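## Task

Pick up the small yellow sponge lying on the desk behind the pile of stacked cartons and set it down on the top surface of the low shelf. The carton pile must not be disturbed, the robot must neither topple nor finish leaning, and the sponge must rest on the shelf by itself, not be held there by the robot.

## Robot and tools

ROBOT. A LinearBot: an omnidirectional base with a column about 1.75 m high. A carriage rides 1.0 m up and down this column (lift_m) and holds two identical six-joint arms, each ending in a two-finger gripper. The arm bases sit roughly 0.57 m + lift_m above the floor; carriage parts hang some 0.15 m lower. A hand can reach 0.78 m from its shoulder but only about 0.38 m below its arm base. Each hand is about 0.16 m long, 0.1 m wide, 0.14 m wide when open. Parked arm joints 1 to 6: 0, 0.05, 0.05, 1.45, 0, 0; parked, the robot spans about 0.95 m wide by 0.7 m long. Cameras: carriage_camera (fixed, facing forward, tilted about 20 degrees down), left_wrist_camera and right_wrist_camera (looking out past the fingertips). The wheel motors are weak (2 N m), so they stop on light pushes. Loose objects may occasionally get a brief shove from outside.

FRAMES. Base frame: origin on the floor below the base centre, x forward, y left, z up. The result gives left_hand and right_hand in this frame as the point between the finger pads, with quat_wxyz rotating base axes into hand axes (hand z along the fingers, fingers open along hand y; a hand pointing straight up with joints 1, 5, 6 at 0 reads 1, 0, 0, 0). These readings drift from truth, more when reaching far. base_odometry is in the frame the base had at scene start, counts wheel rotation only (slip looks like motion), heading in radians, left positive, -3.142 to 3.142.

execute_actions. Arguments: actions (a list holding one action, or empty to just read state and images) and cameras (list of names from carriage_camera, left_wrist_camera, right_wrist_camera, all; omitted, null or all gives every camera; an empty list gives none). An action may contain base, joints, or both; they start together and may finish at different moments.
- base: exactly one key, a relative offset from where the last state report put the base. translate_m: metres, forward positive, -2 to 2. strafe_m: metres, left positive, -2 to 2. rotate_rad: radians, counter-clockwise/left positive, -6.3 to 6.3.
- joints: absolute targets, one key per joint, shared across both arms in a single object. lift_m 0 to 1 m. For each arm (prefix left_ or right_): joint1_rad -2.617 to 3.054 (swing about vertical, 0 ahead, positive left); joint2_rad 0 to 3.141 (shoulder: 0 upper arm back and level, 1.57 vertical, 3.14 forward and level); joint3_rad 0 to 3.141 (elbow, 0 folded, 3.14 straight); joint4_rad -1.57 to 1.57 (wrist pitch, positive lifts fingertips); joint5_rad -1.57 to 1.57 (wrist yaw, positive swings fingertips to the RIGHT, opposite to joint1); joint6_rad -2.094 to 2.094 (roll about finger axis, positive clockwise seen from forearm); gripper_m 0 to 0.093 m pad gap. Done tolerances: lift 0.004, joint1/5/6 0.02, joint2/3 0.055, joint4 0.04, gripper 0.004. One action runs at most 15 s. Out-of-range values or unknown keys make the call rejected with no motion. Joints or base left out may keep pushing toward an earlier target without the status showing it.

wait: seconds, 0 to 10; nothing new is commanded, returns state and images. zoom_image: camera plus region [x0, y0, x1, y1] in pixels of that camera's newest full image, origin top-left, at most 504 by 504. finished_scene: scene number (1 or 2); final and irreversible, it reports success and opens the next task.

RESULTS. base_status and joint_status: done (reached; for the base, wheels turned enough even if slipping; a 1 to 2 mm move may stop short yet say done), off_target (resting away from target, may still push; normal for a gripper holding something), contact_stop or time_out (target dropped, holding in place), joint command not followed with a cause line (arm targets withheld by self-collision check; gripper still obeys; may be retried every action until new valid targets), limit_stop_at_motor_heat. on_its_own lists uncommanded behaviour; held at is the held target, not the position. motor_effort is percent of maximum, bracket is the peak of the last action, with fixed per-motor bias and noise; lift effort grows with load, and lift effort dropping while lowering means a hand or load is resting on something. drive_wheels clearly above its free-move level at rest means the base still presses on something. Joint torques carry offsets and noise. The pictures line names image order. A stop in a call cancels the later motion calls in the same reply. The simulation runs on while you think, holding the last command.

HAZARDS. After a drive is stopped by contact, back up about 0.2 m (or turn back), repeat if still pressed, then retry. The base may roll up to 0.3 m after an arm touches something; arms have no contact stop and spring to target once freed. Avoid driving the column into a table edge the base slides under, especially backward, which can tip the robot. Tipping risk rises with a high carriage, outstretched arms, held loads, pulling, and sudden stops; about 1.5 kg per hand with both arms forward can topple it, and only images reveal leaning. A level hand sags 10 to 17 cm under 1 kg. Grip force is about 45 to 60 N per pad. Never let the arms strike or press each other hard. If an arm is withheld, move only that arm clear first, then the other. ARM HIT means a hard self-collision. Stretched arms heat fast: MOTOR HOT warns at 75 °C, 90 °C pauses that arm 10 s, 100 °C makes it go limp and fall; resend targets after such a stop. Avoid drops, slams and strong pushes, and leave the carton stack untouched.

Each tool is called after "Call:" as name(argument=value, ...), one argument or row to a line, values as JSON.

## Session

Call:
execute_actions(
  actions=[],
  cameras=["carriage_camera"],
)

Scene clock: 0.00 s.
Joint torques (N m, as the arm reports them, + toward a larger angle): no reading
base_odometry: x=+0.000 y=+0.000 heading=+0.000 (m, m, rad; odometry frame)
base_status: not commanded
joint_positions: lift_m=+0.303 left_joint1_rad=+0.005 left_joint2_rad=+0.049 left_joint3_rad=+0.069 left_joint4_rad=+1.445 left_joint5_rad=+0.043 left_joint6_rad=-0.027 left_gripper_m=+0.095 right_joint1_rad=+0.013 right_joint2_rad=+0.071 right_joint3_rad=+0.080 right_joint4_rad=+1.479 right_joint5_rad=-0.022 right_joint6_rad=-0.009 right_gripper_m=+0.095
joint_status: not commanded
motor_effort: lift_m=+31 drive_wheels=+1 (%)
left_hand: x=+0.2965 y=+0.3429 z=+1.3102 quat_wxyz=(+0.998, +0.021, +0.053, -0.012) (m; base frame)
right_hand: x=+0.2918 y=-0.3462 z=+1.3138 quat_wxyz=(+0.999, -0.011, +0.041, +0.002) (m; base frame)
pictures: carriage_camera
Images, in order (width x height): carriage_camera 672x504.

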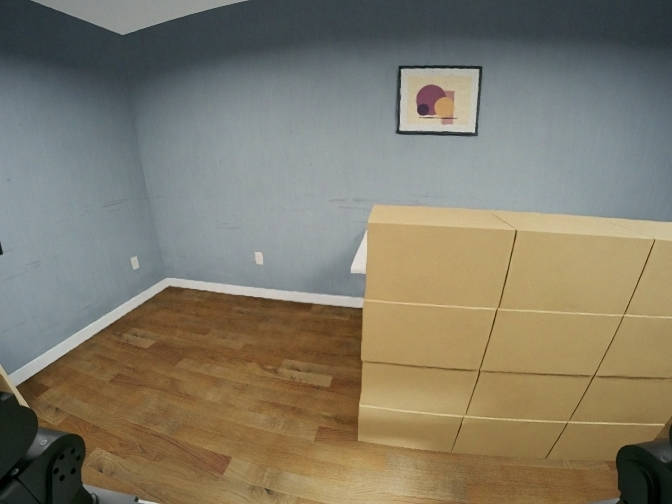

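Similar layout. Check the left end first.

Call:
execute_actions(
  actions=[
    {"base":{"strafe_m":0.8}},
  ],
  cameras=[],
)

Call:
execute_actions(
  actions=[
    {"base":{"translate_m":1.7}},
  ],
  cameras=[],
)

Call:
execute_actions(
  actions=[
    {"base":{"rotate_rad":-1.57}},
  ],
  cameras=["carriage_camera"],
)

Scene clock: 5.37 s.
Joint torques (N m, as the arm reports them, + toward a larger angle): left_arm=[ 0.03  5.01  7.39 -0.37 -0.02 -0.04] | right_arm=[-0.25  4.42  5.11 -0.15 -0.01 -0.05]
base_odometry: x=-0.001 y=+0.800 heading=+0.001 (m, m, rad; odometry frame)
base_status: done
joint_positions: lift_m=+0.303 left_joint1_rad=+0.005 left_joint2_rad=+0.049 left_joint3_rad=+0.069 left_joint4_rad=+1.445 left_joint5_rad=+0.043 left_joint6_rad=-0.027 left_gripper_m=+0.095 right_joint1_rad=+0.013 right_joint2_rad=+0.071 right_joint3_rad=+0.080 right_joint4_rad=+1.479 right_joint5_rad=-0.022 right_joint6_rad=-0.009 right_gripper_m=+0.095
joint_status: not commanded
motor_effort: lift_m=+31(31) drive_wheels=-9(46) (%)
left_hand: x=+0.2965 y=+0.3429 z=+1.3102 quat_wxyz=(+0.998, +0.021, +0.053, -0.012) (m; base frame)
right_hand: x=+0.2918 y=-0.3462 z=+1.3138 quat_wxyz=(+0.999, -0.011, +0.041, +0.002) (m; base frame)
pictures: none
No camera images: the call's "cameras" was empty. Leave "cameras" out to get every camera's image.

Scene clock: 11.17 s.
Joint torques (N m, as the arm reports them, + toward a larger angle): left_arm=[-0.01  5.07  7.43 -0.39 -0.01 -0.04] | right_arm=[-0.26  4.51  5.13 -0.17 -0.01 -0.05]
base_odometry: x=+1.699 y=+0.804 heading=+0.002 (m, m, rad; odometry frame)
base_status: done
joint_positions: lift_m=+0.303 left_joint1_rad=+0.005 left_joint2_rad=+0.049 left_joint3_rad=+0.069 left_joint4_rad=+1.446 left_joint5_rad=+0.043 left_joint6_rad=-0.027 left_gripper_m=+0.095 right_joint1_rad=+0.013 right_joint2_rad=+0.071 right_joint3_rad=+0.080 right_joint4_rad=+1.480 right_joint5_rad=-0.022 right_joint6_rad=-0.009 right_gripper_m=+0.095
joint_status: not commanded
motor_effort: lift_m=+31(31) drive_wheels=-9(48) (%)
left_hand: x=+0.2962 y=+0.3429 z=+1.3102 quat_wxyz=(+0.998, +0.021, +0.052, -0.012) (m; base frame)
right_hand: x=+0.2917 y=-0.3462 z=+1.3138 quat_wxyz=(+0.999, -0.011, +0.041, +0.002) (m; base frame)
pictures: none
No camera images: the call's "cameras" was empty. Leave "cameras" out to get every camera's image.

Scene clock: 14.27 s.
Joint torques (N m, as the arm reports them, + toward a larger angle): left_arm=[ 0.04  5.03  7.32 -0.37 -0.02 -0.04] | right_arm=[-0.21  4.6   4.99 -0.1  -0.02 -0.04]
base_odometry: x=+1.699 y=+0.804 heading=-1.566 (m, m, rad; odometry frame)
base_status: done
joint_positions: lift_m=+0.303 left_joint1_rad=+0.005 left_joint2_rad=+0.049 left_joint3_rad=+0.069 left_joint4_rad=+1.446 left_joint5_rad=+0.043 left_joint6_rad=-0.027 left_gripper_m=+0.095 right_joint1_rad=+0.013 right_joint2_rad=+0.071 right_joint3_rad=+0.080 right_joint4_rad=+1.479 right_joint5_rad=-0.022 right_joint6_rad=-0.009 right_gripper_m=+0.095
joint_status: not commanded
motor_effort: lift_m=+31(31) drive_wheels=+26(49) (%)
left_hand: x=+0.2962 y=+0.3429 z=+1.3102 quat_wxyz=(+0.998, +0.021, +0.052, -0.012) (m; base frame)
right_hand: x=+0.2918 y=-0.3461 z=+1.3138 quat_wxyz=(+0.999, -0.011, +0.041, +0.002) (m; base frame)
pictures: carriage_camera
Images, in order (width x height): carriage_camera 672x504.

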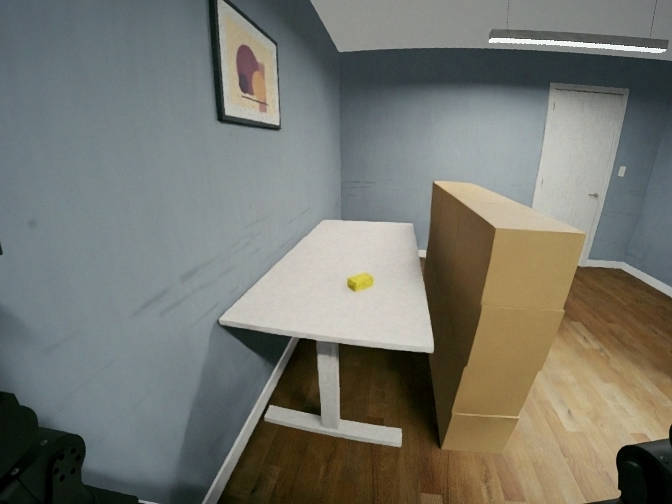

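Call:
execute_actions(
  actions=[
    {"base":{"translate_m":0.4}},
  ],
  cameras=["carriage_camera"],
)

Scene clock: 18.60 s.
Joint torques (N m, as the arm reports them, + toward a larger angle): left_arm=[-0.02  4.95  7.34 -0.4  -0.02 -0.06] | right_arm=[-0.22  4.33  5.08 -0.15 -0.02 -0.04]
base_odometry: x=+1.700 y=+0.404 heading=-1.568 (m, m, rad; odometry frame)
base_status: done
joint_positions: lift_m=+0.303 left_joint1_rad=+0.005 left_joint2_rad=+0.049 left_joint3_rad=+0.069 left_joint4_rad=+1.447 left_joint5_rad=+0.043 left_joint6_rad=-0.027 left_gripper_m=+0.095 right_joint1_rad=+0.013 right_joint2_rad=+0.071 right_joint3_rad=+0.080 right_joint4_rad=+1.479 right_joint5_rad=-0.022 right_joint6_rad=-0.009 right_gripper_m=+0.095
joint_status: not commanded
motor_effort: lift_m=+31(31) drive_wheels=-15(53) (%)
left_hand: x=+0.2960 y=+0.3429 z=+1.3102 quat_wxyz=(+0.998, +0.021, +0.052, -0.012) (m; base frame)
right_hand: x=+0.2918 y=-0.3461 z=+1.3138 quat_wxyz=(+0.999, -0.011, +0.041, +0.002) (m; base frame)
pictures: carriage_camera
Images, in order (width x height): carriage_camera 672x504.

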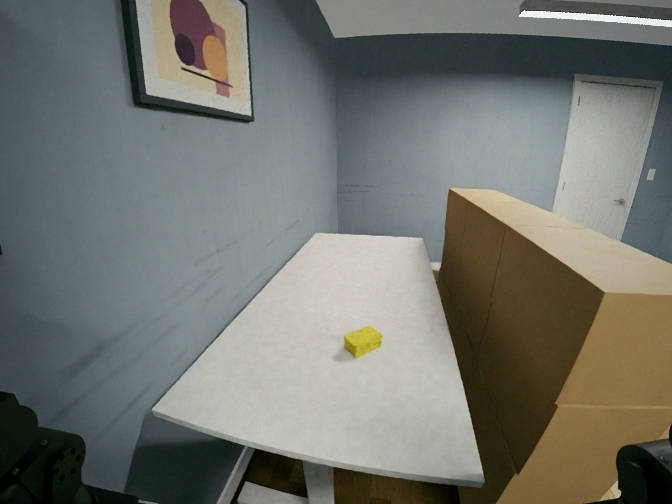

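Call:
execute_actions(
  actions=[
    {"joints":{"lift_m":0.55,"left_joint1_rad":-0.5,"left_joint2_rad":2.4,"left_joint3_rad":1.9,"left_joint4_rad":-1.07}},
  ],
  cameras=["left_wrist_camera"],
)

Scene clock: 22.47 s.
Joint torques (N m, as the arm reports them, + toward a larger angle): left_arm=[ -0.22 -16.36   9.63   0.22   0.03  -0.05] | right_arm=[-0.24  4.39  5.14 -0.13 -0.02 -0.05]
base_odometry: x=+1.700 y=+0.404 heading=-1.568 (m, m, rad; odometry frame)
base_status: not commanded
joint_positions: lift_m=+0.550 left_joint1_rad=-0.495 left_joint2_rad=+2.396 left_joint3_rad=+1.884 left_joint4_rad=-1.060 left_joint5_rad=+0.042 left_joint6_rad=-0.027 left_gripper_m=+0.095 right_joint1_rad=+0.013 right_joint2_rad=+0.071 right_joint3_rad=+0.080 right_joint4_rad=+1.479 right_joint5_rad=-0.022 right_joint6_rad=-0.009 right_gripper_m=+0.095
joint_status: all done
motor_effort: lift_m=+29(39) drive_wheels=-12(12) (%)
left_hand: x=+0.6690 y=+0.1268 z=+1.1012 quat_wxyz=(-0.006, +0.232, +0.973, -0.020) (m; base frame)
right_hand: x=+0.2918 y=-0.3462 z=+1.5612 quat_wxyz=(+0.999, -0.011, +0.041, +0.002) (m; base frame)
pictures: left_wrist_camera
Images, in order (width x height): left_wrist_camera 672x504.

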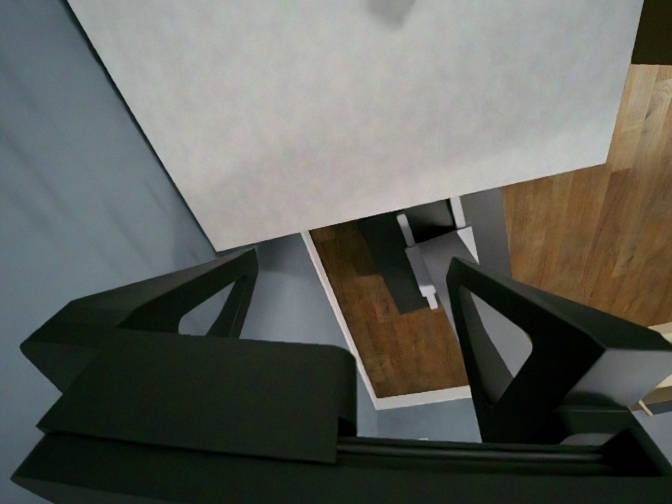

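Sponge is beyond the top of the view; drive forward a bit.

Call:
execute_actions(
  actions=[
    {"base":{"translate_m":0.2}},
  ],
  cameras=["left_wrist_camera"],
)

Scene clock: 25.47 s.
Joint torques (N m, as the arm reports them, + toward a larger angle): left_arm=[ -0.15 -16.06   9.54   0.27   0.01  -0.04] | right_arm=[-0.19  4.53  4.78 -0.16 -0.01 -0.05]
base_odometry: x=+1.700 y=+0.204 heading=-1.570 (m, m, rad; odometry frame)
base_status: done
joint_positions: lift_m=+0.550 left_joint1_rad=-0.499 left_joint2_rad=+2.396 left_joint3_rad=+1.884 left_joint4_rad=-1.063 left_joint5_rad=+0.042 left_joint6_rad=-0.027 left_gripper_m=+0.095 right_joint1_rad=+0.013 right_joint2_rad=+0.071 right_joint3_rad=+0.080 right_joint4_rad=+1.481 right_joint5_rad=-0.022 right_joint6_rad=-0.009 right_gripper_m=+0.095
joint_status: not commanded
motor_effort: lift_m=+29(30) drive_wheels=-12(48) (%)
left_hand: x=+0.6675 y=+0.1255 z=+1.1012 quat_wxyz=(-0.007, +0.234, +0.972, -0.020) (m; base frame)
right_hand: x=+0.2914 y=-0.3462 z=+1.5613 quat_wxyz=(+0.999, -0.011, +0.040, +0.002) (m; base frame)
pictures: left_wrist_camera
Images, in order (width x height): left_wrist_camera 672x504.

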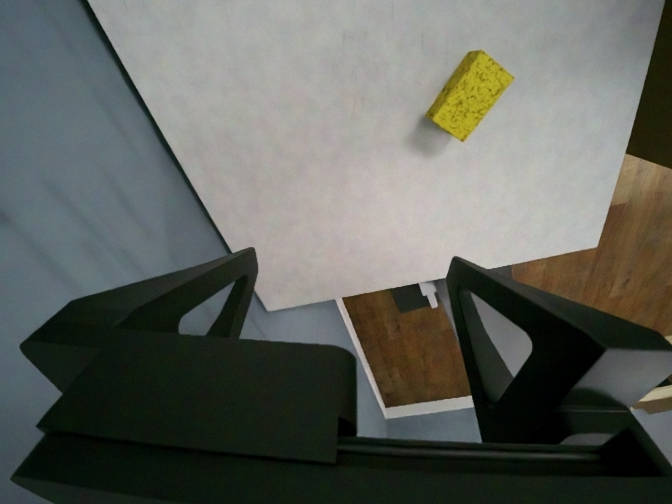

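Call:
execute_actions(
  actions=[
    {"base":{"translate_m":0.1},"joints":{"left_joint1_rad":-0.7}},
  ],
  cameras=["left_wrist_camera"],
)

Scene clock: 28.40 s.
Joint torques (N m, as the arm reports them, + toward a larger angle): left_arm=[ -0.28 -16.24   9.64   0.25  -0.01  -0.04] | right_arm=[-0.21  4.52  5.1  -0.19 -0.02 -0.05]
base_odometry: x=+1.700 y=+0.104 heading=-1.571 (m, m, rad; odometry frame)
base_status: done
joint_positions: lift_m=+0.550 left_joint1_rad=-0.696 left_joint2_rad=+2.396 left_joint3_rad=+1.884 left_joint4_rad=-1.064 left_joint5_rad=+0.047 left_joint6_rad=-0.027 left_gripper_m=+0.095 right_joint1_rad=+0.013 right_joint2_rad=+0.071 right_joint3_rad=+0.080 right_joint4_rad=+1.482 right_joint5_rad=-0.022 right_joint6_rad=-0.009 right_gripper_m=+0.095
joint_status: all done
motor_effort: lift_m=+30(30) drive_wheels=-15(49) (%)
left_hand: x=+0.6151 y=+0.0516 z=+1.1013 quat_wxyz=(-0.010, +0.328, +0.944, -0.021) (m; base frame)
right_hand: x=+0.2911 y=-0.3462 z=+1.5613 quat_wxyz=(+0.999, -0.011, +0.040, +0.002) (m; base frame)
pictures: left_wrist_camera
Images, in order (width x height): left_wrist_camera 672x504.

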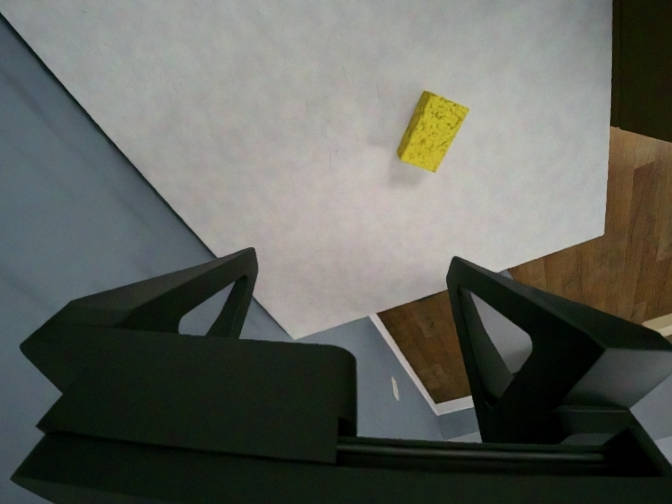

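Call:
execute_actions(
  actions=[
    {"base":{"translate_m":0.08},"joints":{"lift_m":0.35}},
  ],
  cameras=["left_wrist_camera"],
)

Scene clock: 30.37 s.
Joint torques (N m, as the arm reports them, + toward a larger angle): left_arm=[  0.09 -17.34   8.62   0.28   0.04  -0.05] | right_arm=[-0.18  4.69  5.09 -0.14 -0.02 -0.04]
base_odometry: x=+1.700 y=+0.092 heading=-1.564 (m, m, rad; odometry frame)
base_status: translate_m contact_stop (by the wheels' count: +0.012 of +0.080)
joint_positions: lift_m=+0.494 left_joint1_rad=-0.700 left_joint2_rad=+2.407 left_joint3_rad=+1.894 left_joint4_rad=-1.066 left_joint5_rad=+0.043 left_joint6_rad=-0.027 left_gripper_m=+0.095 right_joint1_rad=+0.011 right_joint2_rad=+0.068 right_joint3_rad=+0.080 right_joint4_rad=+1.477 right_joint5_rad=-0.022 right_joint6_rad=-0.009 right_gripper_m=+0.095
joint_status: lift_m contact_stop (moved -0.056 of -0.200)
on_its_own: lift_m is held at +0.494, not at your +0.350, since a contact_stop
motor_effort: lift_m=+31(37) drive_wheels=+22(117) (%)
left_hand: x=+0.6150 y=+0.0501 z=+1.0425 quat_wxyz=(-0.012, +0.330, +0.944, -0.018) (m; base frame)
right_hand: x=+0.2914 y=-0.3462 z=+1.5053 quat_wxyz=(+0.999, -0.011, +0.041, +0.001) (m; base frame)
pictures: left_wrist_camera
Images, in order (width x height): left_wrist_camera 672x504.

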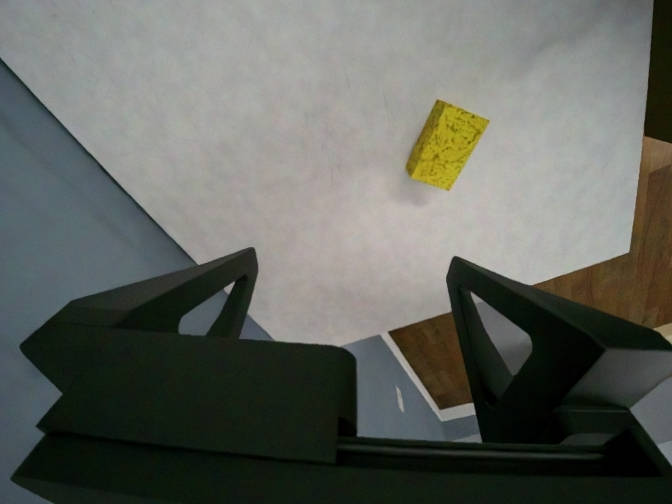

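Call:
execute_actions(
  actions=[],
  cameras=["carriage_camera"],
)

Scene clock: 31.13 s.
Joint torques (N m, as the arm reports them, + toward a larger angle): left_arm=[ -0.09 -17.21   8.58   0.3    0.02  -0.04] | right_arm=[-0.1   4.7   5.06 -0.13 -0.02 -0.05]
base_odometry: x=+1.700 y=+0.092 heading=-1.564 (m, m, rad; odometry frame)
base_status: translate_m contact_stop (by the wheels' count: +0.012 of +0.080)
joint_positions: lift_m=+0.494 left_joint1_rad=-0.700 left_joint2_rad=+2.407 left_joint3_rad=+1.894 left_joint4_rad=-1.066 left_joint5_rad=+0.043 left_joint6_rad=-0.027 left_gripper_m=+0.095 right_joint1_rad=+0.011 right_joint2_rad=+0.068 right_joint3_rad=+0.080 right_joint4_rad=+1.477 right_joint5_rad=-0.022 right_joint6_rad=-0.009 right_gripper_m=+0.095
joint_status: lift_m contact_stop (moved -0.056 of -0.200)
on_its_own: lift_m is held at +0.494, not at your +0.350, since a contact_stop
motor_effort: lift_m=+31(37) drive_wheels=+20(117) (%)
left_hand: x=+0.6151 y=+0.0503 z=+1.0425 quat_wxyz=(-0.012, +0.330, +0.944, -0.018) (m; base frame)
right_hand: x=+0.2914 y=-0.3462 z=+1.5053 quat_wxyz=(+0.999, -0.011, +0.041, +0.001) (m; base frame)
pictures: carriage_camera
Images, in order (width x height): carriage_camera 672x504.

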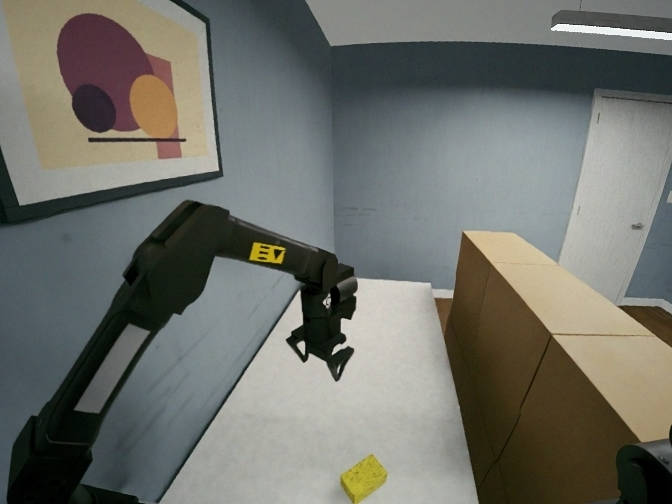

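Call:
execute_actions(
  actions=[
    {"base":{"translate_m":-0.15}},
  ],
  cameras=["left_wrist_camera"],
)

Scene clock: 34.10 s.
Joint torques (N m, as the arm reports them, + toward a larger angle): left_arm=[  0.07 -17.25   8.59   0.3    0.02  -0.04] | right_arm=[-0.1   4.67  5.17 -0.14  0.   -0.05]
base_odometry: x=+1.698 y=+0.242 heading=-1.564 (m, m, rad; odometry frame)
base_status: done
joint_positions: lift_m=+0.494 left_joint1_rad=-0.700 left_joint2_rad=+2.407 left_joint3_rad=+1.894 left_joint4_rad=-1.066 left_joint5_rad=+0.043 left_joint6_rad=-0.027 left_gripper_m=+0.095 right_joint1_rad=+0.011 right_joint2_rad=+0.068 right_joint3_rad=+0.080 right_joint4_rad=+1.477 right_joint5_rad=-0.022 right_joint6_rad=-0.009 right_gripper_m=+0.095
joint_status: not commanded
on_its_own: lift_m is held at +0.494, not at your +0.350, since a contact_stop
motor_effort: lift_m=+31(31) drive_wheels=+21(52) (%)
left_hand: x=+0.6152 y=+0.0504 z=+1.0425 quat_wxyz=(-0.012, +0.330, +0.944, -0.018) (m; base frame)
right_hand: x=+0.2914 y=-0.3462 z=+1.5053 quat_wxyz=(+0.999, -0.011, +0.041, +0.001) (m; base frame)
pictures: left_wrist_camera
Images, in order (width x height): left_wrist_camera 672x504.

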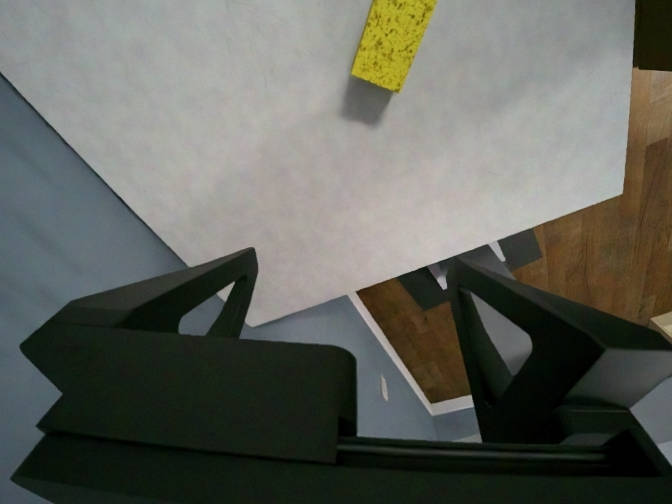

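Call:
execute_actions(
  actions=[
    {"base":{"translate_m":0.13},"joints":{"left_joint2_rad":2.6,"left_joint3_rad":2.3,"left_joint4_rad":-1.27}},
  ],
  cameras=["left_wrist_camera"],
)

Scene clock: 37.40 s.
Joint torques (N m, as the arm reports them, + toward a larger angle): left_arm=[ -0.07 -18.32   8.93   0.25   0.04  -0.03] | right_arm=[-0.06  4.69  4.94 -0.14 -0.01 -0.05]
base_odometry: x=+1.699 y=+0.112 heading=-1.566 (m, m, rad; odometry frame)
base_status: done
joint_positions: lift_m=+0.494 left_joint1_rad=-0.699 left_joint2_rad=+2.602 left_joint3_rad=+2.294 left_joint4_rad=-1.259 left_joint5_rad=+0.043 left_joint6_rad=-0.027 left_gripper_m=+0.095 right_joint1_rad=+0.011 right_joint2_rad=+0.068 right_joint3_rad=+0.080 right_joint4_rad=+1.480 right_joint5_rad=-0.022 right_joint6_rad=-0.009 right_gripper_m=+0.095
joint_status: all done
on_its_own: lift_m is held at +0.494, not at your +0.350, since a contact_stop
motor_effort: lift_m=+31(31) drive_wheels=+12(33) (%)
left_hand: x=+0.6475 y=+0.0235 z=+1.0519 quat_wxyz=(-0.006, +0.330, +0.944, -0.020) (m; base frame)
right_hand: x=+0.2909 y=-0.3462 z=+1.5054 quat_wxyz=(+0.999, -0.011, +0.040, +0.001) (m; base frame)
pictures: left_wrist_camera
Images, in order (width x height): left_wrist_camera 672x504.

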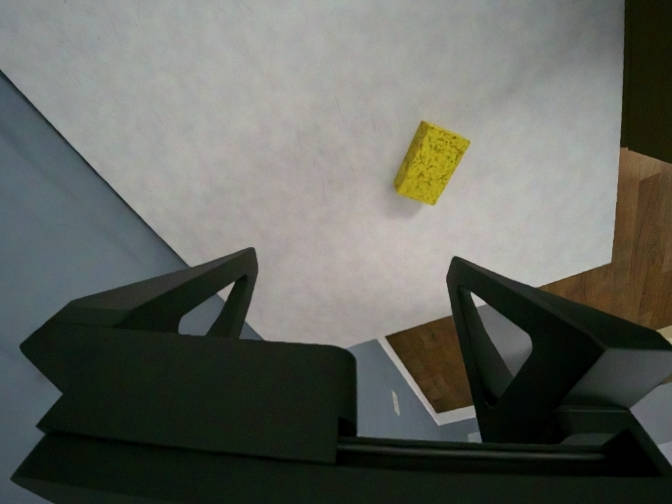

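Extend a bit more and lower the lift.

Call:
execute_actions(
  actions=[
    {"joints":{"lift_m":0.4,"left_joint2_rad":2.75,"left_joint3_rad":2.55,"left_joint4_rad":-1.37}},
  ],
  cameras=["left_wrist_camera"],
)

Scene clock: 39.30 s.
Joint torques (N m, as the arm reports them, + toward a larger angle): left_arm=[ -0.1  -19.89   9.76   0.17   0.03  -0.03] | right_arm=[-0.1   4.76  4.99 -0.15 -0.01 -0.05]
base_odometry: x=+1.699 y=+0.112 heading=-1.566 (m, m, rad; odometry frame)
base_status: not commanded
joint_positions: lift_m=+0.400 left_joint1_rad=-0.699 left_joint2_rad=+2.760 left_joint3_rad=+2.535 left_joint4_rad=-1.359 left_joint5_rad=+0.043 left_joint6_rad=-0.027 left_gripper_m=+0.095 right_joint1_rad=+0.011 right_joint2_rad=+0.068 right_joint3_rad=+0.080 right_joint4_rad=+1.479 right_joint5_rad=-0.022 right_joint6_rad=-0.009 right_gripper_m=+0.095
joint_status: all done
motor_effort: lift_m=+31(31) drive_wheels=+11(11) (%)
left_hand: x=+0.6591 y=+0.0137 z=+0.9416 quat_wxyz=(-0.014, +0.330, +0.944, -0.018) (m; base frame)
right_hand: x=+0.2910 y=-0.3462 z=+1.4113 quat_wxyz=(+0.999, -0.011, +0.040, +0.001) (m; base frame)
pictures: left_wrist_camera
Images, in order (width x height): left_wrist_camera 672x504.

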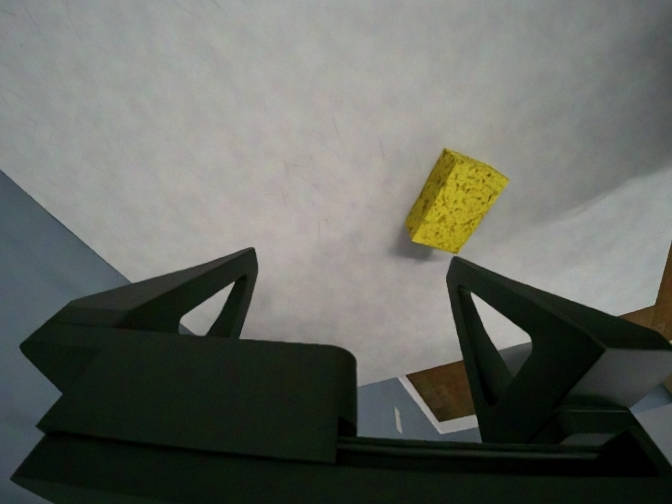

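Rotate a bit right and lower further.

Call:
execute_actions(
  actions=[
    {"joints":{"left_joint1_rad":-0.8,"lift_m":0.28}},
  ],
  cameras=["left_wrist_camera"],
)

Scene clock: 40.87 s.
Joint torques (N m, as the arm reports them, + toward a larger angle): left_arm=[  0.23 -18.73   9.31   0.26   0.01  -0.04] | right_arm=[-0.14  4.74  5.32 -0.14  0.   -0.04]
base_odometry: x=+1.699 y=+0.112 heading=-1.566 (m, m, rad; odometry frame)
base_status: not commanded
joint_positions: lift_m=+0.280 left_joint1_rad=-0.802 left_joint2_rad=+2.747 left_joint3_rad=+2.541 left_joint4_rad=-1.362 left_joint5_rad=+0.044 left_joint6_rad=-0.027 left_gripper_m=+0.095 right_joint1_rad=+0.011 right_joint2_rad=+0.068 right_joint3_rad=+0.080 right_joint4_rad=+1.479 right_joint5_rad=-0.022 right_joint6_rad=-0.009 right_gripper_m=+0.095
joint_status: all done
motor_effort: lift_m=+30(32) drive_wheels=+11(9) (%)
left_hand: x=+0.6241 y=-0.0261 z=+0.8297 quat_wxyz=(-0.008, +0.378, +0.926, -0.020) (m; base frame)
right_hand: x=+0.2910 y=-0.3462 z=+1.2913 quat_wxyz=(+0.999, -0.011, +0.040, +0.001) (m; base frame)
pictures: left_wrist_camera
Images, in order (width x height): left_wrist_camera 672x504.

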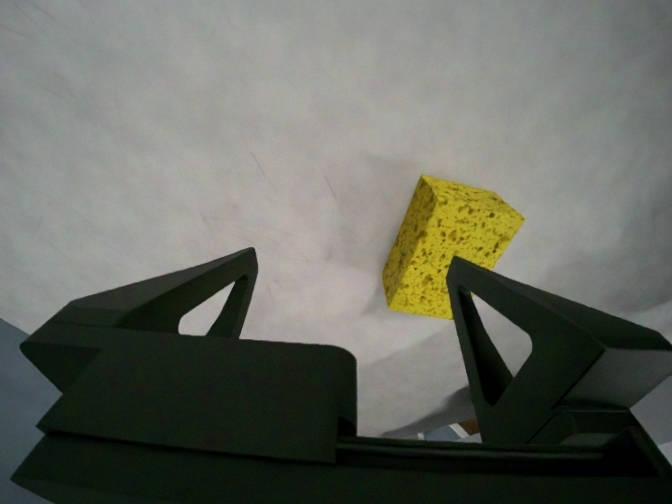

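Call:
execute_actions(
  actions=[
    {"joints":{"left_joint1_rad":-0.95,"lift_m":0.24}},
  ],
  cameras=["left_wrist_camera"],
)

Scene clock: 42.90 s.
Joint torques (N m, as the arm reports them, + toward a larger angle): left_arm=[ -0.08 -19.91   9.12   0.26   0.    -0.04] | right_arm=[-0.1   4.93  5.68 -0.16 -0.02 -0.05]
base_odometry: x=+1.699 y=+0.112 heading=-1.565 (m, m, rad; odometry frame)
base_status: not commanded
joint_positions: lift_m=+0.256 left_joint1_rad=-0.949 left_joint2_rad=+2.760 left_joint3_rad=+2.541 left_joint4_rad=-1.366 left_joint5_rad=+0.046 left_joint6_rad=-0.028 left_gripper_m=+0.095 right_joint1_rad=+0.011 right_joint2_rad=+0.065 right_joint3_rad=+0.071 right_joint4_rad=+1.479 right_joint5_rad=-0.021 right_joint6_rad=-0.009 right_gripper_m=+0.095
joint_status: lift_m contact_stop (moved -0.024 of -0.040); the others done
on_its_own: lift_m is held at +0.256, not at your +0.240, since a contact_stop
motor_effort: lift_m=+31(34) drive_wheels=+6(19) (%)
left_hand: x=+0.5633 y=-0.0721 z=+0.7991 quat_wxyz=(-0.017, +0.444, +0.896, -0.017) (m; base frame)
right_hand: x=+0.2925 y=-0.3463 z=+1.2646 quat_wxyz=(+0.999, -0.011, +0.042, +0.001) (m; base frame)
pictures: left_wrist_camera
Images, in order (width x height): left_wrist_camera 672x504.

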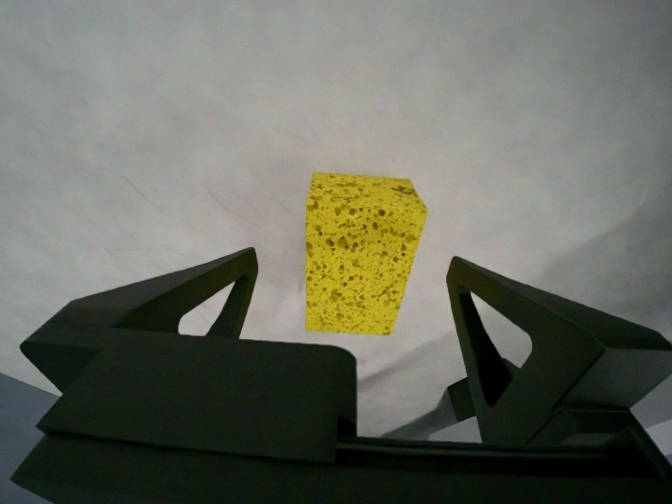

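Call:
execute_actions(
  actions=[
    {"joints":{"left_joint2_rad":2.88,"left_joint4_rad":-1.24}},
  ],
  cameras=["left_wrist_camera"],
)

Scene clock: 44.83 s.
Joint torques (N m, as the arm reports them, + toward a larger angle): left_arm=[ -0.08 -19.32   9.2    0.4    0.01  -0.04] | right_arm=[-0.09  5.02  5.63 -0.13 -0.01 -0.04]
base_odometry: x=+1.699 y=+0.112 heading=-1.565 (m, m, rad; odometry frame)
base_status: not commanded
joint_positions: lift_m=+0.256 left_joint1_rad=-0.949 left_joint2_rad=+2.879 left_joint3_rad=+2.541 left_joint4_rad=-1.246 left_joint5_rad=+0.043 left_joint6_rad=-0.027 left_gripper_m=+0.095 right_joint1_rad=+0.011 right_joint2_rad=+0.065 right_joint3_rad=+0.071 right_joint4_rad=+1.479 right_joint5_rad=-0.021 right_joint6_rad=-0.009 right_gripper_m=+0.095
joint_status: all done
on_its_own: lift_m is held at +0.256, not at your +0.240, since a contact_stop
motor_effort: lift_m=+31(31) drive_wheels=+4(5) (%)
left_hand: x=+0.5689 y=-0.0790 z=+0.7393 quat_wxyz=(-0.016, +0.445, +0.895, -0.016) (m; base frame)
right_hand: x=+0.2925 y=-0.3463 z=+1.2646 quat_wxyz=(+0.999, -0.011, +0.042, +0.001) (m; base frame)
pictures: left_wrist_camera
Images, in order (width x height): left_wrist_camera 672x504.

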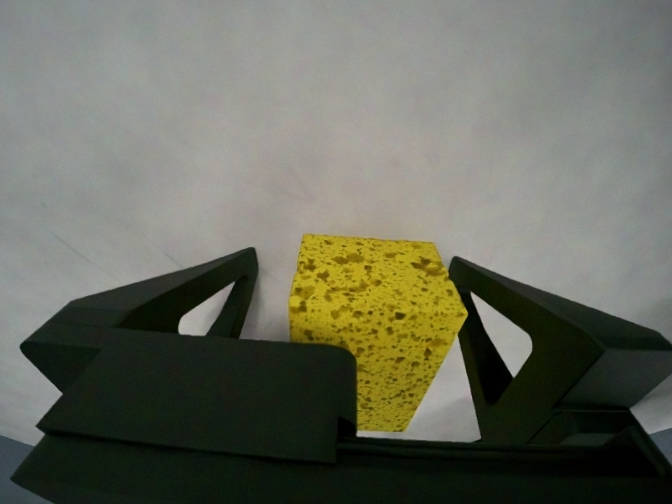

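Call:
execute_actions(
  actions=[
    {"joints":{"left_gripper_m":0}},
  ],
  cameras=["left_wrist_camera"],
)

Scene clock: 48.33 s.
Joint torques (N m, as the arm reports them, + toward a larger angle): left_arm=[ -0.06 -19.34   9.11   0.4    0.01  -0.04] | right_arm=[-0.1   4.99  5.65 -0.15 -0.02 -0.05]
base_odometry: x=+1.699 y=+0.112 heading=-1.565 (m, m, rad; odometry frame)
base_status: not commanded
joint_positions: lift_m=+0.256 left_joint1_rad=-0.949 left_joint2_rad=+2.879 left_joint3_rad=+2.541 left_joint4_rad=-1.246 left_joint5_rad=+0.043 left_joint6_rad=-0.027 left_gripper_m=+0.060 right_joint1_rad=+0.011 right_joint2_rad=+0.065 right_joint3_rad=+0.071 right_joint4_rad=+1.479 right_joint5_rad=-0.021 right_joint6_rad=-0.009 right_gripper_m=+0.095
joint_status: left_gripper_m off_target (ended at +0.060, target +0.000)
on_its_own: lift_m is held at +0.256, not at your +0.240, since a contact_stop
motor_effort: lift_m=+31(31) drive_wheels=+4(6) (%)
left_hand: x=+0.5689 y=-0.0790 z=+0.7393 quat_wxyz=(-0.016, +0.445, +0.895, -0.016) (m; base frame)
right_hand: x=+0.2925 y=-0.3463 z=+1.2646 quat_wxyz=(+0.999, -0.011, +0.042, +0.001) (m; base frame)
pictures: left_wrist_camera
Images, in order (width x height): left_wrist_camera 672x504.

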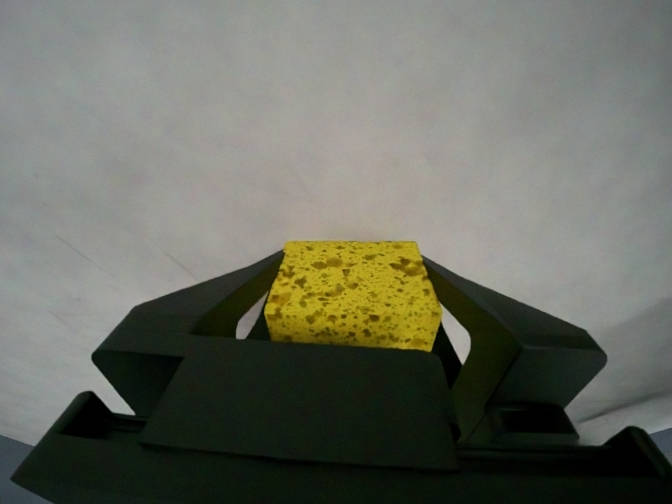

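Grasped. Lift, fold arm, back out.

Call:
execute_actions(
  actions=[
    {"joints":{"lift_m":0.5}},
  ],
  cameras=[],
)

Call:
execute_actions(
  actions=[
    {"joints":{"left_joint1_rad":0,"left_joint2_rad":1.5,"left_joint3_rad":0.9,"left_joint4_rad":-0.97}},
  ],
  cameras=[],
)

Call:
execute_actions(
  actions=[
    {"base":{"translate_m":-0.8}},
  ],
  cameras=["carriage_camera"],
)

Scene clock: 51.43 s.
Joint torques (N m, as the arm reports them, + toward a larger angle): left_arm=[  0.02 -19.12   9.13   0.38   0.01  -0.03] | right_arm=[-0.14  5.01  5.6  -0.12 -0.03 -0.05]
base_odometry: x=+1.699 y=+0.112 heading=-1.565 (m, m, rad; odometry frame)
base_status: not commanded
joint_positions: lift_m=+0.500 left_joint1_rad=-0.949 left_joint2_rad=+2.875 left_joint3_rad=+2.541 left_joint4_rad=-1.243 left_joint5_rad=+0.042 left_joint6_rad=-0.027 left_gripper_m=+0.060 right_joint1_rad=+0.011 right_joint2_rad=+0.065 right_joint3_rad=+0.071 right_joint4_rad=+1.479 right_joint5_rad=-0.022 right_joint6_rad=-0.009 right_gripper_m=+0.095
joint_status: all done
motor_effort: lift_m=+30(38) drive_wheels=+6(8) (%)
left_hand: x=+0.5700 y=-0.0804 z=+0.9855 quat_wxyz=(-0.013, +0.445, +0.895, -0.017) (m; base frame)
right_hand: x=+0.2925 y=-0.3462 z=+1.5089 quat_wxyz=(+0.999, -0.011, +0.042, +0.001) (m; base frame)
pictures: none
No camera images: the call's "cameras" was empty. Leave "cameras" out to get every camera's image.

Scene clock: 53.23 s.
Joint torques (N m, as the arm reports them, + toward a larger angle): left_arm=[ 0.17 -8.15  6.53  0.34  0.07 -0.04] | right_arm=[-0.12  4.98  5.68 -0.15 -0.02 -0.06]
base_odometry: x=+1.699 y=+0.112 heading=-1.565 (m, m, rad; odometry frame)
base_status: not commanded
joint_positions: lift_m=+0.500 left_joint1_rad=-0.002 left_joint2_rad=+1.515 left_joint3_rad=+0.913 left_joint4_rad=-0.965 left_joint5_rad=+0.034 left_joint6_rad=-0.027 left_gripper_m=+0.060 right_joint1_rad=+0.011 right_joint2_rad=+0.065 right_joint3_rad=+0.071 right_joint4_rad=+1.479 right_joint5_rad=-0.022 right_joint6_rad=-0.009 right_gripper_m=+0.095
joint_status: all done
motor_effort: lift_m=+30(30) drive_wheels=-6(6) (%)
left_hand: x=+0.5125 y=+0.3439 z=+1.1138 quat_wxyz=(+0.002, -0.013, +1.000, -0.017) (m; base frame)
right_hand: x=+0.2925 y=-0.3462 z=+1.5089 quat_wxyz=(+0.999, -0.011, +0.042, +0.001) (m; base frame)
pictures: none
No camera images: the call's "cameras" was empty. Leave "cameras" out to get every camera's image.

Scene clock: 57.23 s.
Joint torques (N m, as the arm reports them, + toward a larger angle): left_arm=[ 0.14 -8.01  6.62  0.3   0.06 -0.04] | right_arm=[-0.1   5.15  5.61 -0.13 -0.01 -0.05]
base_odometry: x=+1.695 y=+0.912 heading=-1.566 (m, m, rad; odometry frame)
base_status: done
joint_positions: lift_m=+0.500 left_joint1_rad=-0.001 left_joint2_rad=+1.514 left_joint3_rad=+0.913 left_joint4_rad=-0.965 left_joint5_rad=+0.038 left_joint6_rad=-0.027 left_gripper_m=+0.060 right_joint1_rad=+0.011 right_joint2_rad=+0.065 right_joint3_rad=+0.071 right_joint4_rad=+1.479 right_joint5_rad=-0.022 right_joint6_rad=-0.009 right_gripper_m=+0.095
joint_status: not commanded
motor_effort: lift_m=+31(30) drive_wheels=-8(74) (%)
left_hand: x=+0.5125 y=+0.3434 z=+1.1141 quat_wxyz=(+0.002, -0.013, +1.000, -0.019) (m; base frame)
right_hand: x=+0.2926 y=-0.3462 z=+1.5089 quat_wxyz=(+0.999, -0.011, +0.043, +0.001) (m; base frame)
pictures: carriage_camera
Images, in order (width x height): carriage_camera 672x504.

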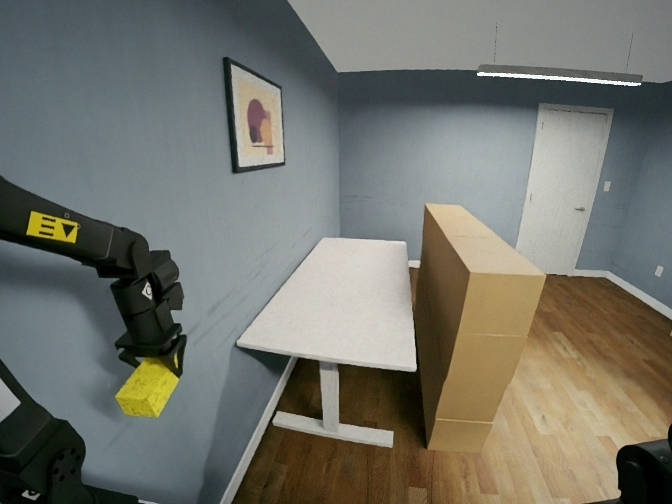

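Clear. Now find the low shelf; turn left to look.

Call:
execute_actions(
  actions=[
    {"base":{"translate_m":-0.6}},
  ],
  cameras=[],
)

Call:
execute_actions(
  actions=[
    {"base":{"rotate_rad":1.6}},
  ],
  cameras=["carriage_camera"],
)

Scene clock: 62.33 s.
Joint torques (N m, as the arm reports them, + toward a larger angle): left_arm=[ 0.08 -8.03  6.58  0.32  0.06 -0.04] | right_arm=[-0.1   5.02  5.7  -0.14 -0.01 -0.06]
base_odometry: x=+1.692 y=+1.512 heading=-1.566 (m, m, rad; odometry frame)
base_status: done
joint_positions: lift_m=+0.500 left_joint1_rad=-0.001 left_joint2_rad=+1.514 left_joint3_rad=+0.913 left_joint4_rad=-0.965 left_joint5_rad=+0.038 left_joint6_rad=-0.027 left_gripper_m=+0.060 right_joint1_rad=+0.011 right_joint2_rad=+0.065 right_joint3_rad=+0.071 right_joint4_rad=+1.478 right_joint5_rad=-0.022 right_joint6_rad=-0.009 right_gripper_m=+0.095
joint_status: not commanded
motor_effort: lift_m=+30(30) drive_wheels=-7(47) (%)
left_hand: x=+0.5125 y=+0.3433 z=+1.1141 quat_wxyz=(+0.002, -0.013, +1.000, -0.019) (m; base frame)
right_hand: x=+0.2927 y=-0.3462 z=+1.5089 quat_wxyz=(+0.999, -0.011, +0.043, +0.001) (m; base frame)
pictures: none
No camera images: the call's "cameras" was empty. Leave "cameras" out to get every camera's image.

Scene clock: 65.47 s.
Joint torques (N m, as the arm reports them, + toward a larger angle): left_arm=[ 0.06 -7.96  6.62  0.3   0.05 -0.02] | right_arm=[-0.07  4.99  5.75 -0.13 -0.02 -0.04]
base_odometry: x=+1.692 y=+1.512 heading=+0.032 (m, m, rad; odometry frame)
base_status: done
joint_positions: lift_m=+0.500 left_joint1_rad=-0.001 left_joint2_rad=+1.514 left_joint3_rad=+0.913 left_joint4_rad=-0.965 left_joint5_rad=+0.039 left_joint6_rad=-0.027 left_gripper_m=+0.060 right_joint1_rad=+0.011 right_joint2_rad=+0.065 right_joint3_rad=+0.071 right_joint4_rad=+1.478 right_joint5_rad=-0.022 right_joint6_rad=-0.009 right_gripper_m=+0.095
joint_status: not commanded
motor_effort: lift_m=+30(31) drive_wheels=+19(56) (%)
left_hand: x=+0.5126 y=+0.3431 z=+1.1141 quat_wxyz=(+0.002, -0.013, +1.000, -0.020) (m; base frame)
right_hand: x=+0.2927 y=-0.3462 z=+1.5089 quat_wxyz=(+0.999, -0.011, +0.043, +0.001) (m; base frame)
pictures: carriage_camera
Images, in order (width x height): carriage_camera 672x504.

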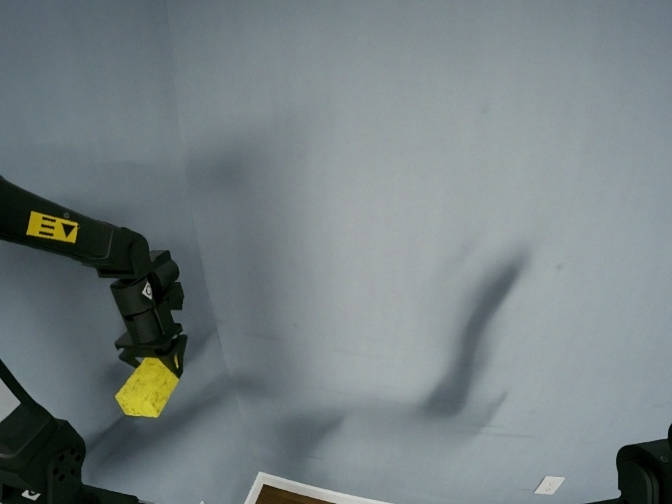

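Call:
execute_actions(
  actions=[
    {"base":{"rotate_rad":1.6}},
  ],
  cameras=["carriage_camera"],
)

Scene clock: 68.00 s.
Joint torques (N m, as the arm reports them, + toward a larger angle): left_arm=[14.26 -6.58  6.98  0.67  0.08 -0.03] | right_arm=[ 0.14  4.69  5.6  -0.08 -0.02 -0.05]
base_odometry: x=+1.693 y=+1.511 heading=+0.515 (m, m, rad; odometry frame)
base_status: rotate_rad contact_stop (by the wheels' count: +0.483 of +1.600)
joint_positions: lift_m=+0.500 left_joint1_rad=-0.356 left_joint2_rad=+1.499 left_joint3_rad=+0.908 left_joint4_rad=-0.997 left_joint5_rad=+0.036 left_joint6_rad=-0.028 left_gripper_m=+0.060 right_joint1_rad=+0.011 right_joint2_rad=+0.067 right_joint3_rad=+0.073 right_joint4_rad=+1.473 right_joint5_rad=-0.023 right_joint6_rad=-0.009 right_gripper_m=+0.095
joint_status: not commanded
motor_effort: lift_m=+30(30) drive_wheels=+68(117) (%)
left_hand: x=+0.4874 y=+0.2629 z=+1.1163 quat_wxyz=(-0.012, +0.163, +0.986, -0.016) (m; base frame)
right_hand: x=+0.2944 y=-0.3459 z=+1.5092 quat_wxyz=(+0.999, -0.012, +0.046, +0.001) (m; base frame)
pictures: carriage_camera
Images, in order (width x height): carriage_camera 672x504.

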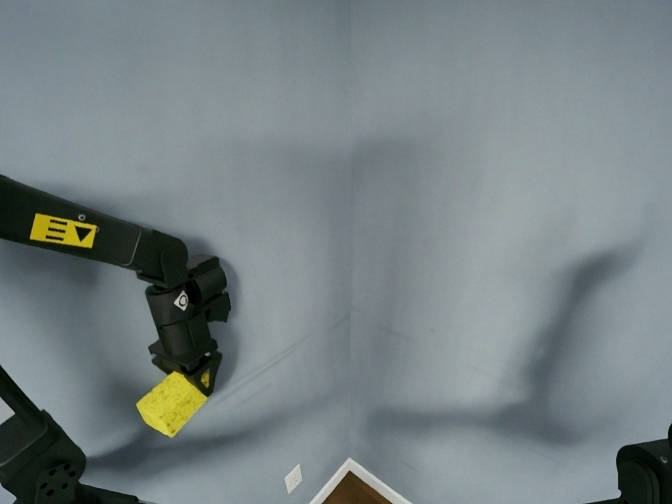

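In a corner; arm hit the wall. Turn back and reverse.

Call:
execute_actions(
  actions=[
    {"base":{"rotate_rad":-0.5},"joints":{"left_joint1_rad":0}},
  ],
  cameras=[],
)

Call:
execute_actions(
  actions=[
    {"base":{"translate_m":-1.2}},
  ],
  cameras=[],
)

Call:
execute_actions(
  actions=[
    {"base":{"rotate_rad":1.6}},
  ],
  cameras=["carriage_camera"],
)

Scene clock: 71.37 s.
Joint torques (N m, as the arm reports them, + toward a larger angle): left_arm=[ 0.38 -5.05  9.17  0.49  0.06 -0.02] | right_arm=[-0.1   4.76  5.65 -0.12  0.   -0.05]
base_odometry: x=+1.693 y=+1.511 heading=+0.017 (m, m, rad; odometry frame)
base_status: done
joint_positions: lift_m=+0.500 left_joint1_rad=-0.005 left_joint2_rad=+1.483 left_joint3_rad=+0.886 left_joint4_rad=-0.979 left_joint5_rad=+0.037 left_joint6_rad=-0.028 left_gripper_m=+0.060 right_joint1_rad=+0.011 right_joint2_rad=+0.067 right_joint3_rad=+0.073 right_joint4_rad=+1.473 right_joint5_rad=-0.023 right_joint6_rad=-0.009 right_gripper_m=+0.095
joint_status: all done
motor_effort: lift_m=+30(30) drive_wheels=-24(47) (%)
left_hand: x=+0.5024 y=+0.3425 z=+1.1144 quat_wxyz=(-0.003, -0.012, +1.000, -0.019) (m; base frame)
right_hand: x=+0.2942 y=-0.3459 z=+1.5093 quat_wxyz=(+0.999, -0.012, +0.046, +0.001) (m; base frame)
pictures: none
No camera images: the call's "cameras" was empty. Leave "cameras" out to get every camera's image.

Scene clock: 76.17 s.
Joint torques (N m, as the arm reports them, + toward a larger angle): left_arm=[ 0.26 -5.1   9.22  0.45  0.06 -0.03] | right_arm=[-0.09  4.73  5.56 -0.05  0.   -0.06]
base_odometry: x=+0.493 y=+1.490 heading=+0.017 (m, m, rad; odometry frame)
base_status: done
joint_positions: lift_m=+0.500 left_joint1_rad=-0.003 left_joint2_rad=+1.483 left_joint3_rad=+0.886 left_joint4_rad=-0.976 left_joint5_rad=+0.038 left_joint6_rad=-0.028 left_gripper_m=+0.060 right_joint1_rad=+0.011 right_joint2_rad=+0.067 right_joint3_rad=+0.073 right_joint4_rad=+1.472 right_joint5_rad=-0.023 right_joint6_rad=-0.009 right_gripper_m=+0.095
joint_status: not commanded
motor_effort: lift_m=+30(30) drive_wheels=-5(51) (%)
left_hand: x=+0.5033 y=+0.3428 z=+1.1144 quat_wxyz=(-0.001, -0.012, +1.000, -0.019) (m; base frame)
right_hand: x=+0.2946 y=-0.3459 z=+1.5092 quat_wxyz=(+0.999, -0.012, +0.046, +0.001) (m; base frame)
pictures: none
No camera images: the call's "cameras" was empty. Leave "cameras" out to get every camera's image.

Scene clock: 79.30 s.
Joint torques (N m, as the arm reports them, + toward a larger angle): left_arm=[ 0.14 -5.19  9.17  0.36  0.06 -0.03] | right_arm=[-0.11  4.75  5.52 -0.05  0.   -0.05]
base_odometry: x=+0.493 y=+1.490 heading=+1.615 (m, m, rad; odometry frame)
base_status: done
joint_positions: lift_m=+0.500 left_joint1_rad=-0.001 left_joint2_rad=+1.483 left_joint3_rad=+0.886 left_joint4_rad=-0.971 left_joint5_rad=+0.039 left_joint6_rad=-0.028 left_gripper_m=+0.060 right_joint1_rad=+0.011 right_joint2_rad=+0.067 right_joint3_rad=+0.073 right_joint4_rad=+1.472 right_joint5_rad=-0.023 right_joint6_rad=-0.009 right_gripper_m=+0.095
joint_status: not commanded
motor_effort: lift_m=+30(30) drive_wheels=+24(54) (%)
left_hand: x=+0.5045 y=+0.3433 z=+1.1144 quat_wxyz=(+0.001, -0.014, +1.000, -0.019) (m; base frame)
right_hand: x=+0.2945 y=-0.3459 z=+1.5092 quat_wxyz=(+0.999, -0.012, +0.046, +0.001) (m; base frame)
pictures: carriage_camera
Images, in order (width x height): carriage_camera 672x504.

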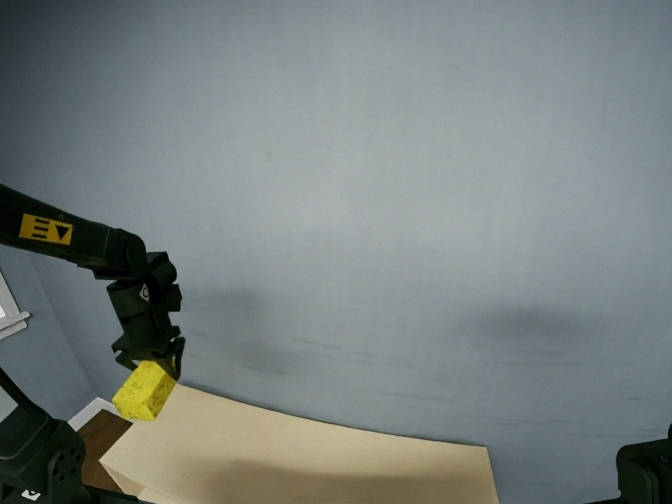

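Call:
execute_actions(
  actions=[
    {"joints":{"lift_m":0.2}},
  ],
  cameras=["carriage_camera","left_wrist_camera"],
)

Scene clock: 81.90 s.
Joint torques (N m, as the arm reports them, + toward a larger angle): left_arm=[ 0.12 -5.29  8.83  0.4   0.06 -0.04] | right_arm=[-0.14  4.63  5.47 -0.05 -0.02 -0.04]
base_odometry: x=+0.493 y=+1.490 heading=+1.615 (m, m, rad; odometry frame)
base_status: not commanded
joint_positions: lift_m=+0.200 left_joint1_rad=-0.001 left_joint2_rad=+1.485 left_joint3_rad=+0.890 left_joint4_rad=-0.970 left_joint5_rad=+0.039 left_joint6_rad=-0.028 left_gripper_m=+0.060 right_joint1_rad=+0.011 right_joint2_rad=+0.067 right_joint3_rad=+0.073 right_joint4_rad=+1.473 right_joint5_rad=-0.023 right_joint6_rad=-0.009 right_gripper_m=+0.095
joint_status: all done
motor_effort: lift_m=+31(35) drive_wheels=+23(23) (%)
left_hand: x=+0.5057 y=+0.3433 z=+0.8149 quat_wxyz=(+0.003, -0.014, +1.000, -0.019) (m; base frame)
right_hand: x=+0.2944 y=-0.3460 z=+1.2092 quat_wxyz=(+0.999, -0.012, +0.046, +0.001) (m; base frame)
pictures: carriage_camera, left_wrist_camera
Images, in order (width x height): carriage_camera 672x504, left_wrist_camera 672x504.

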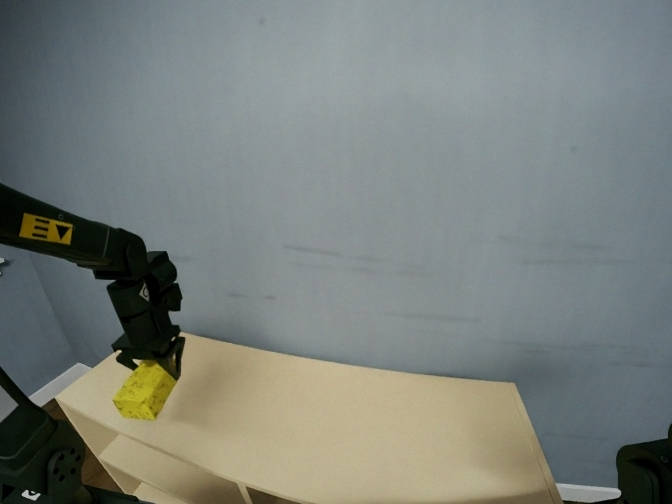

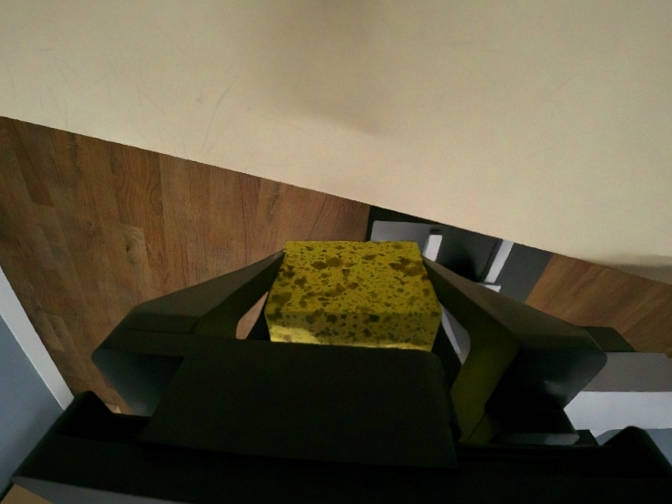

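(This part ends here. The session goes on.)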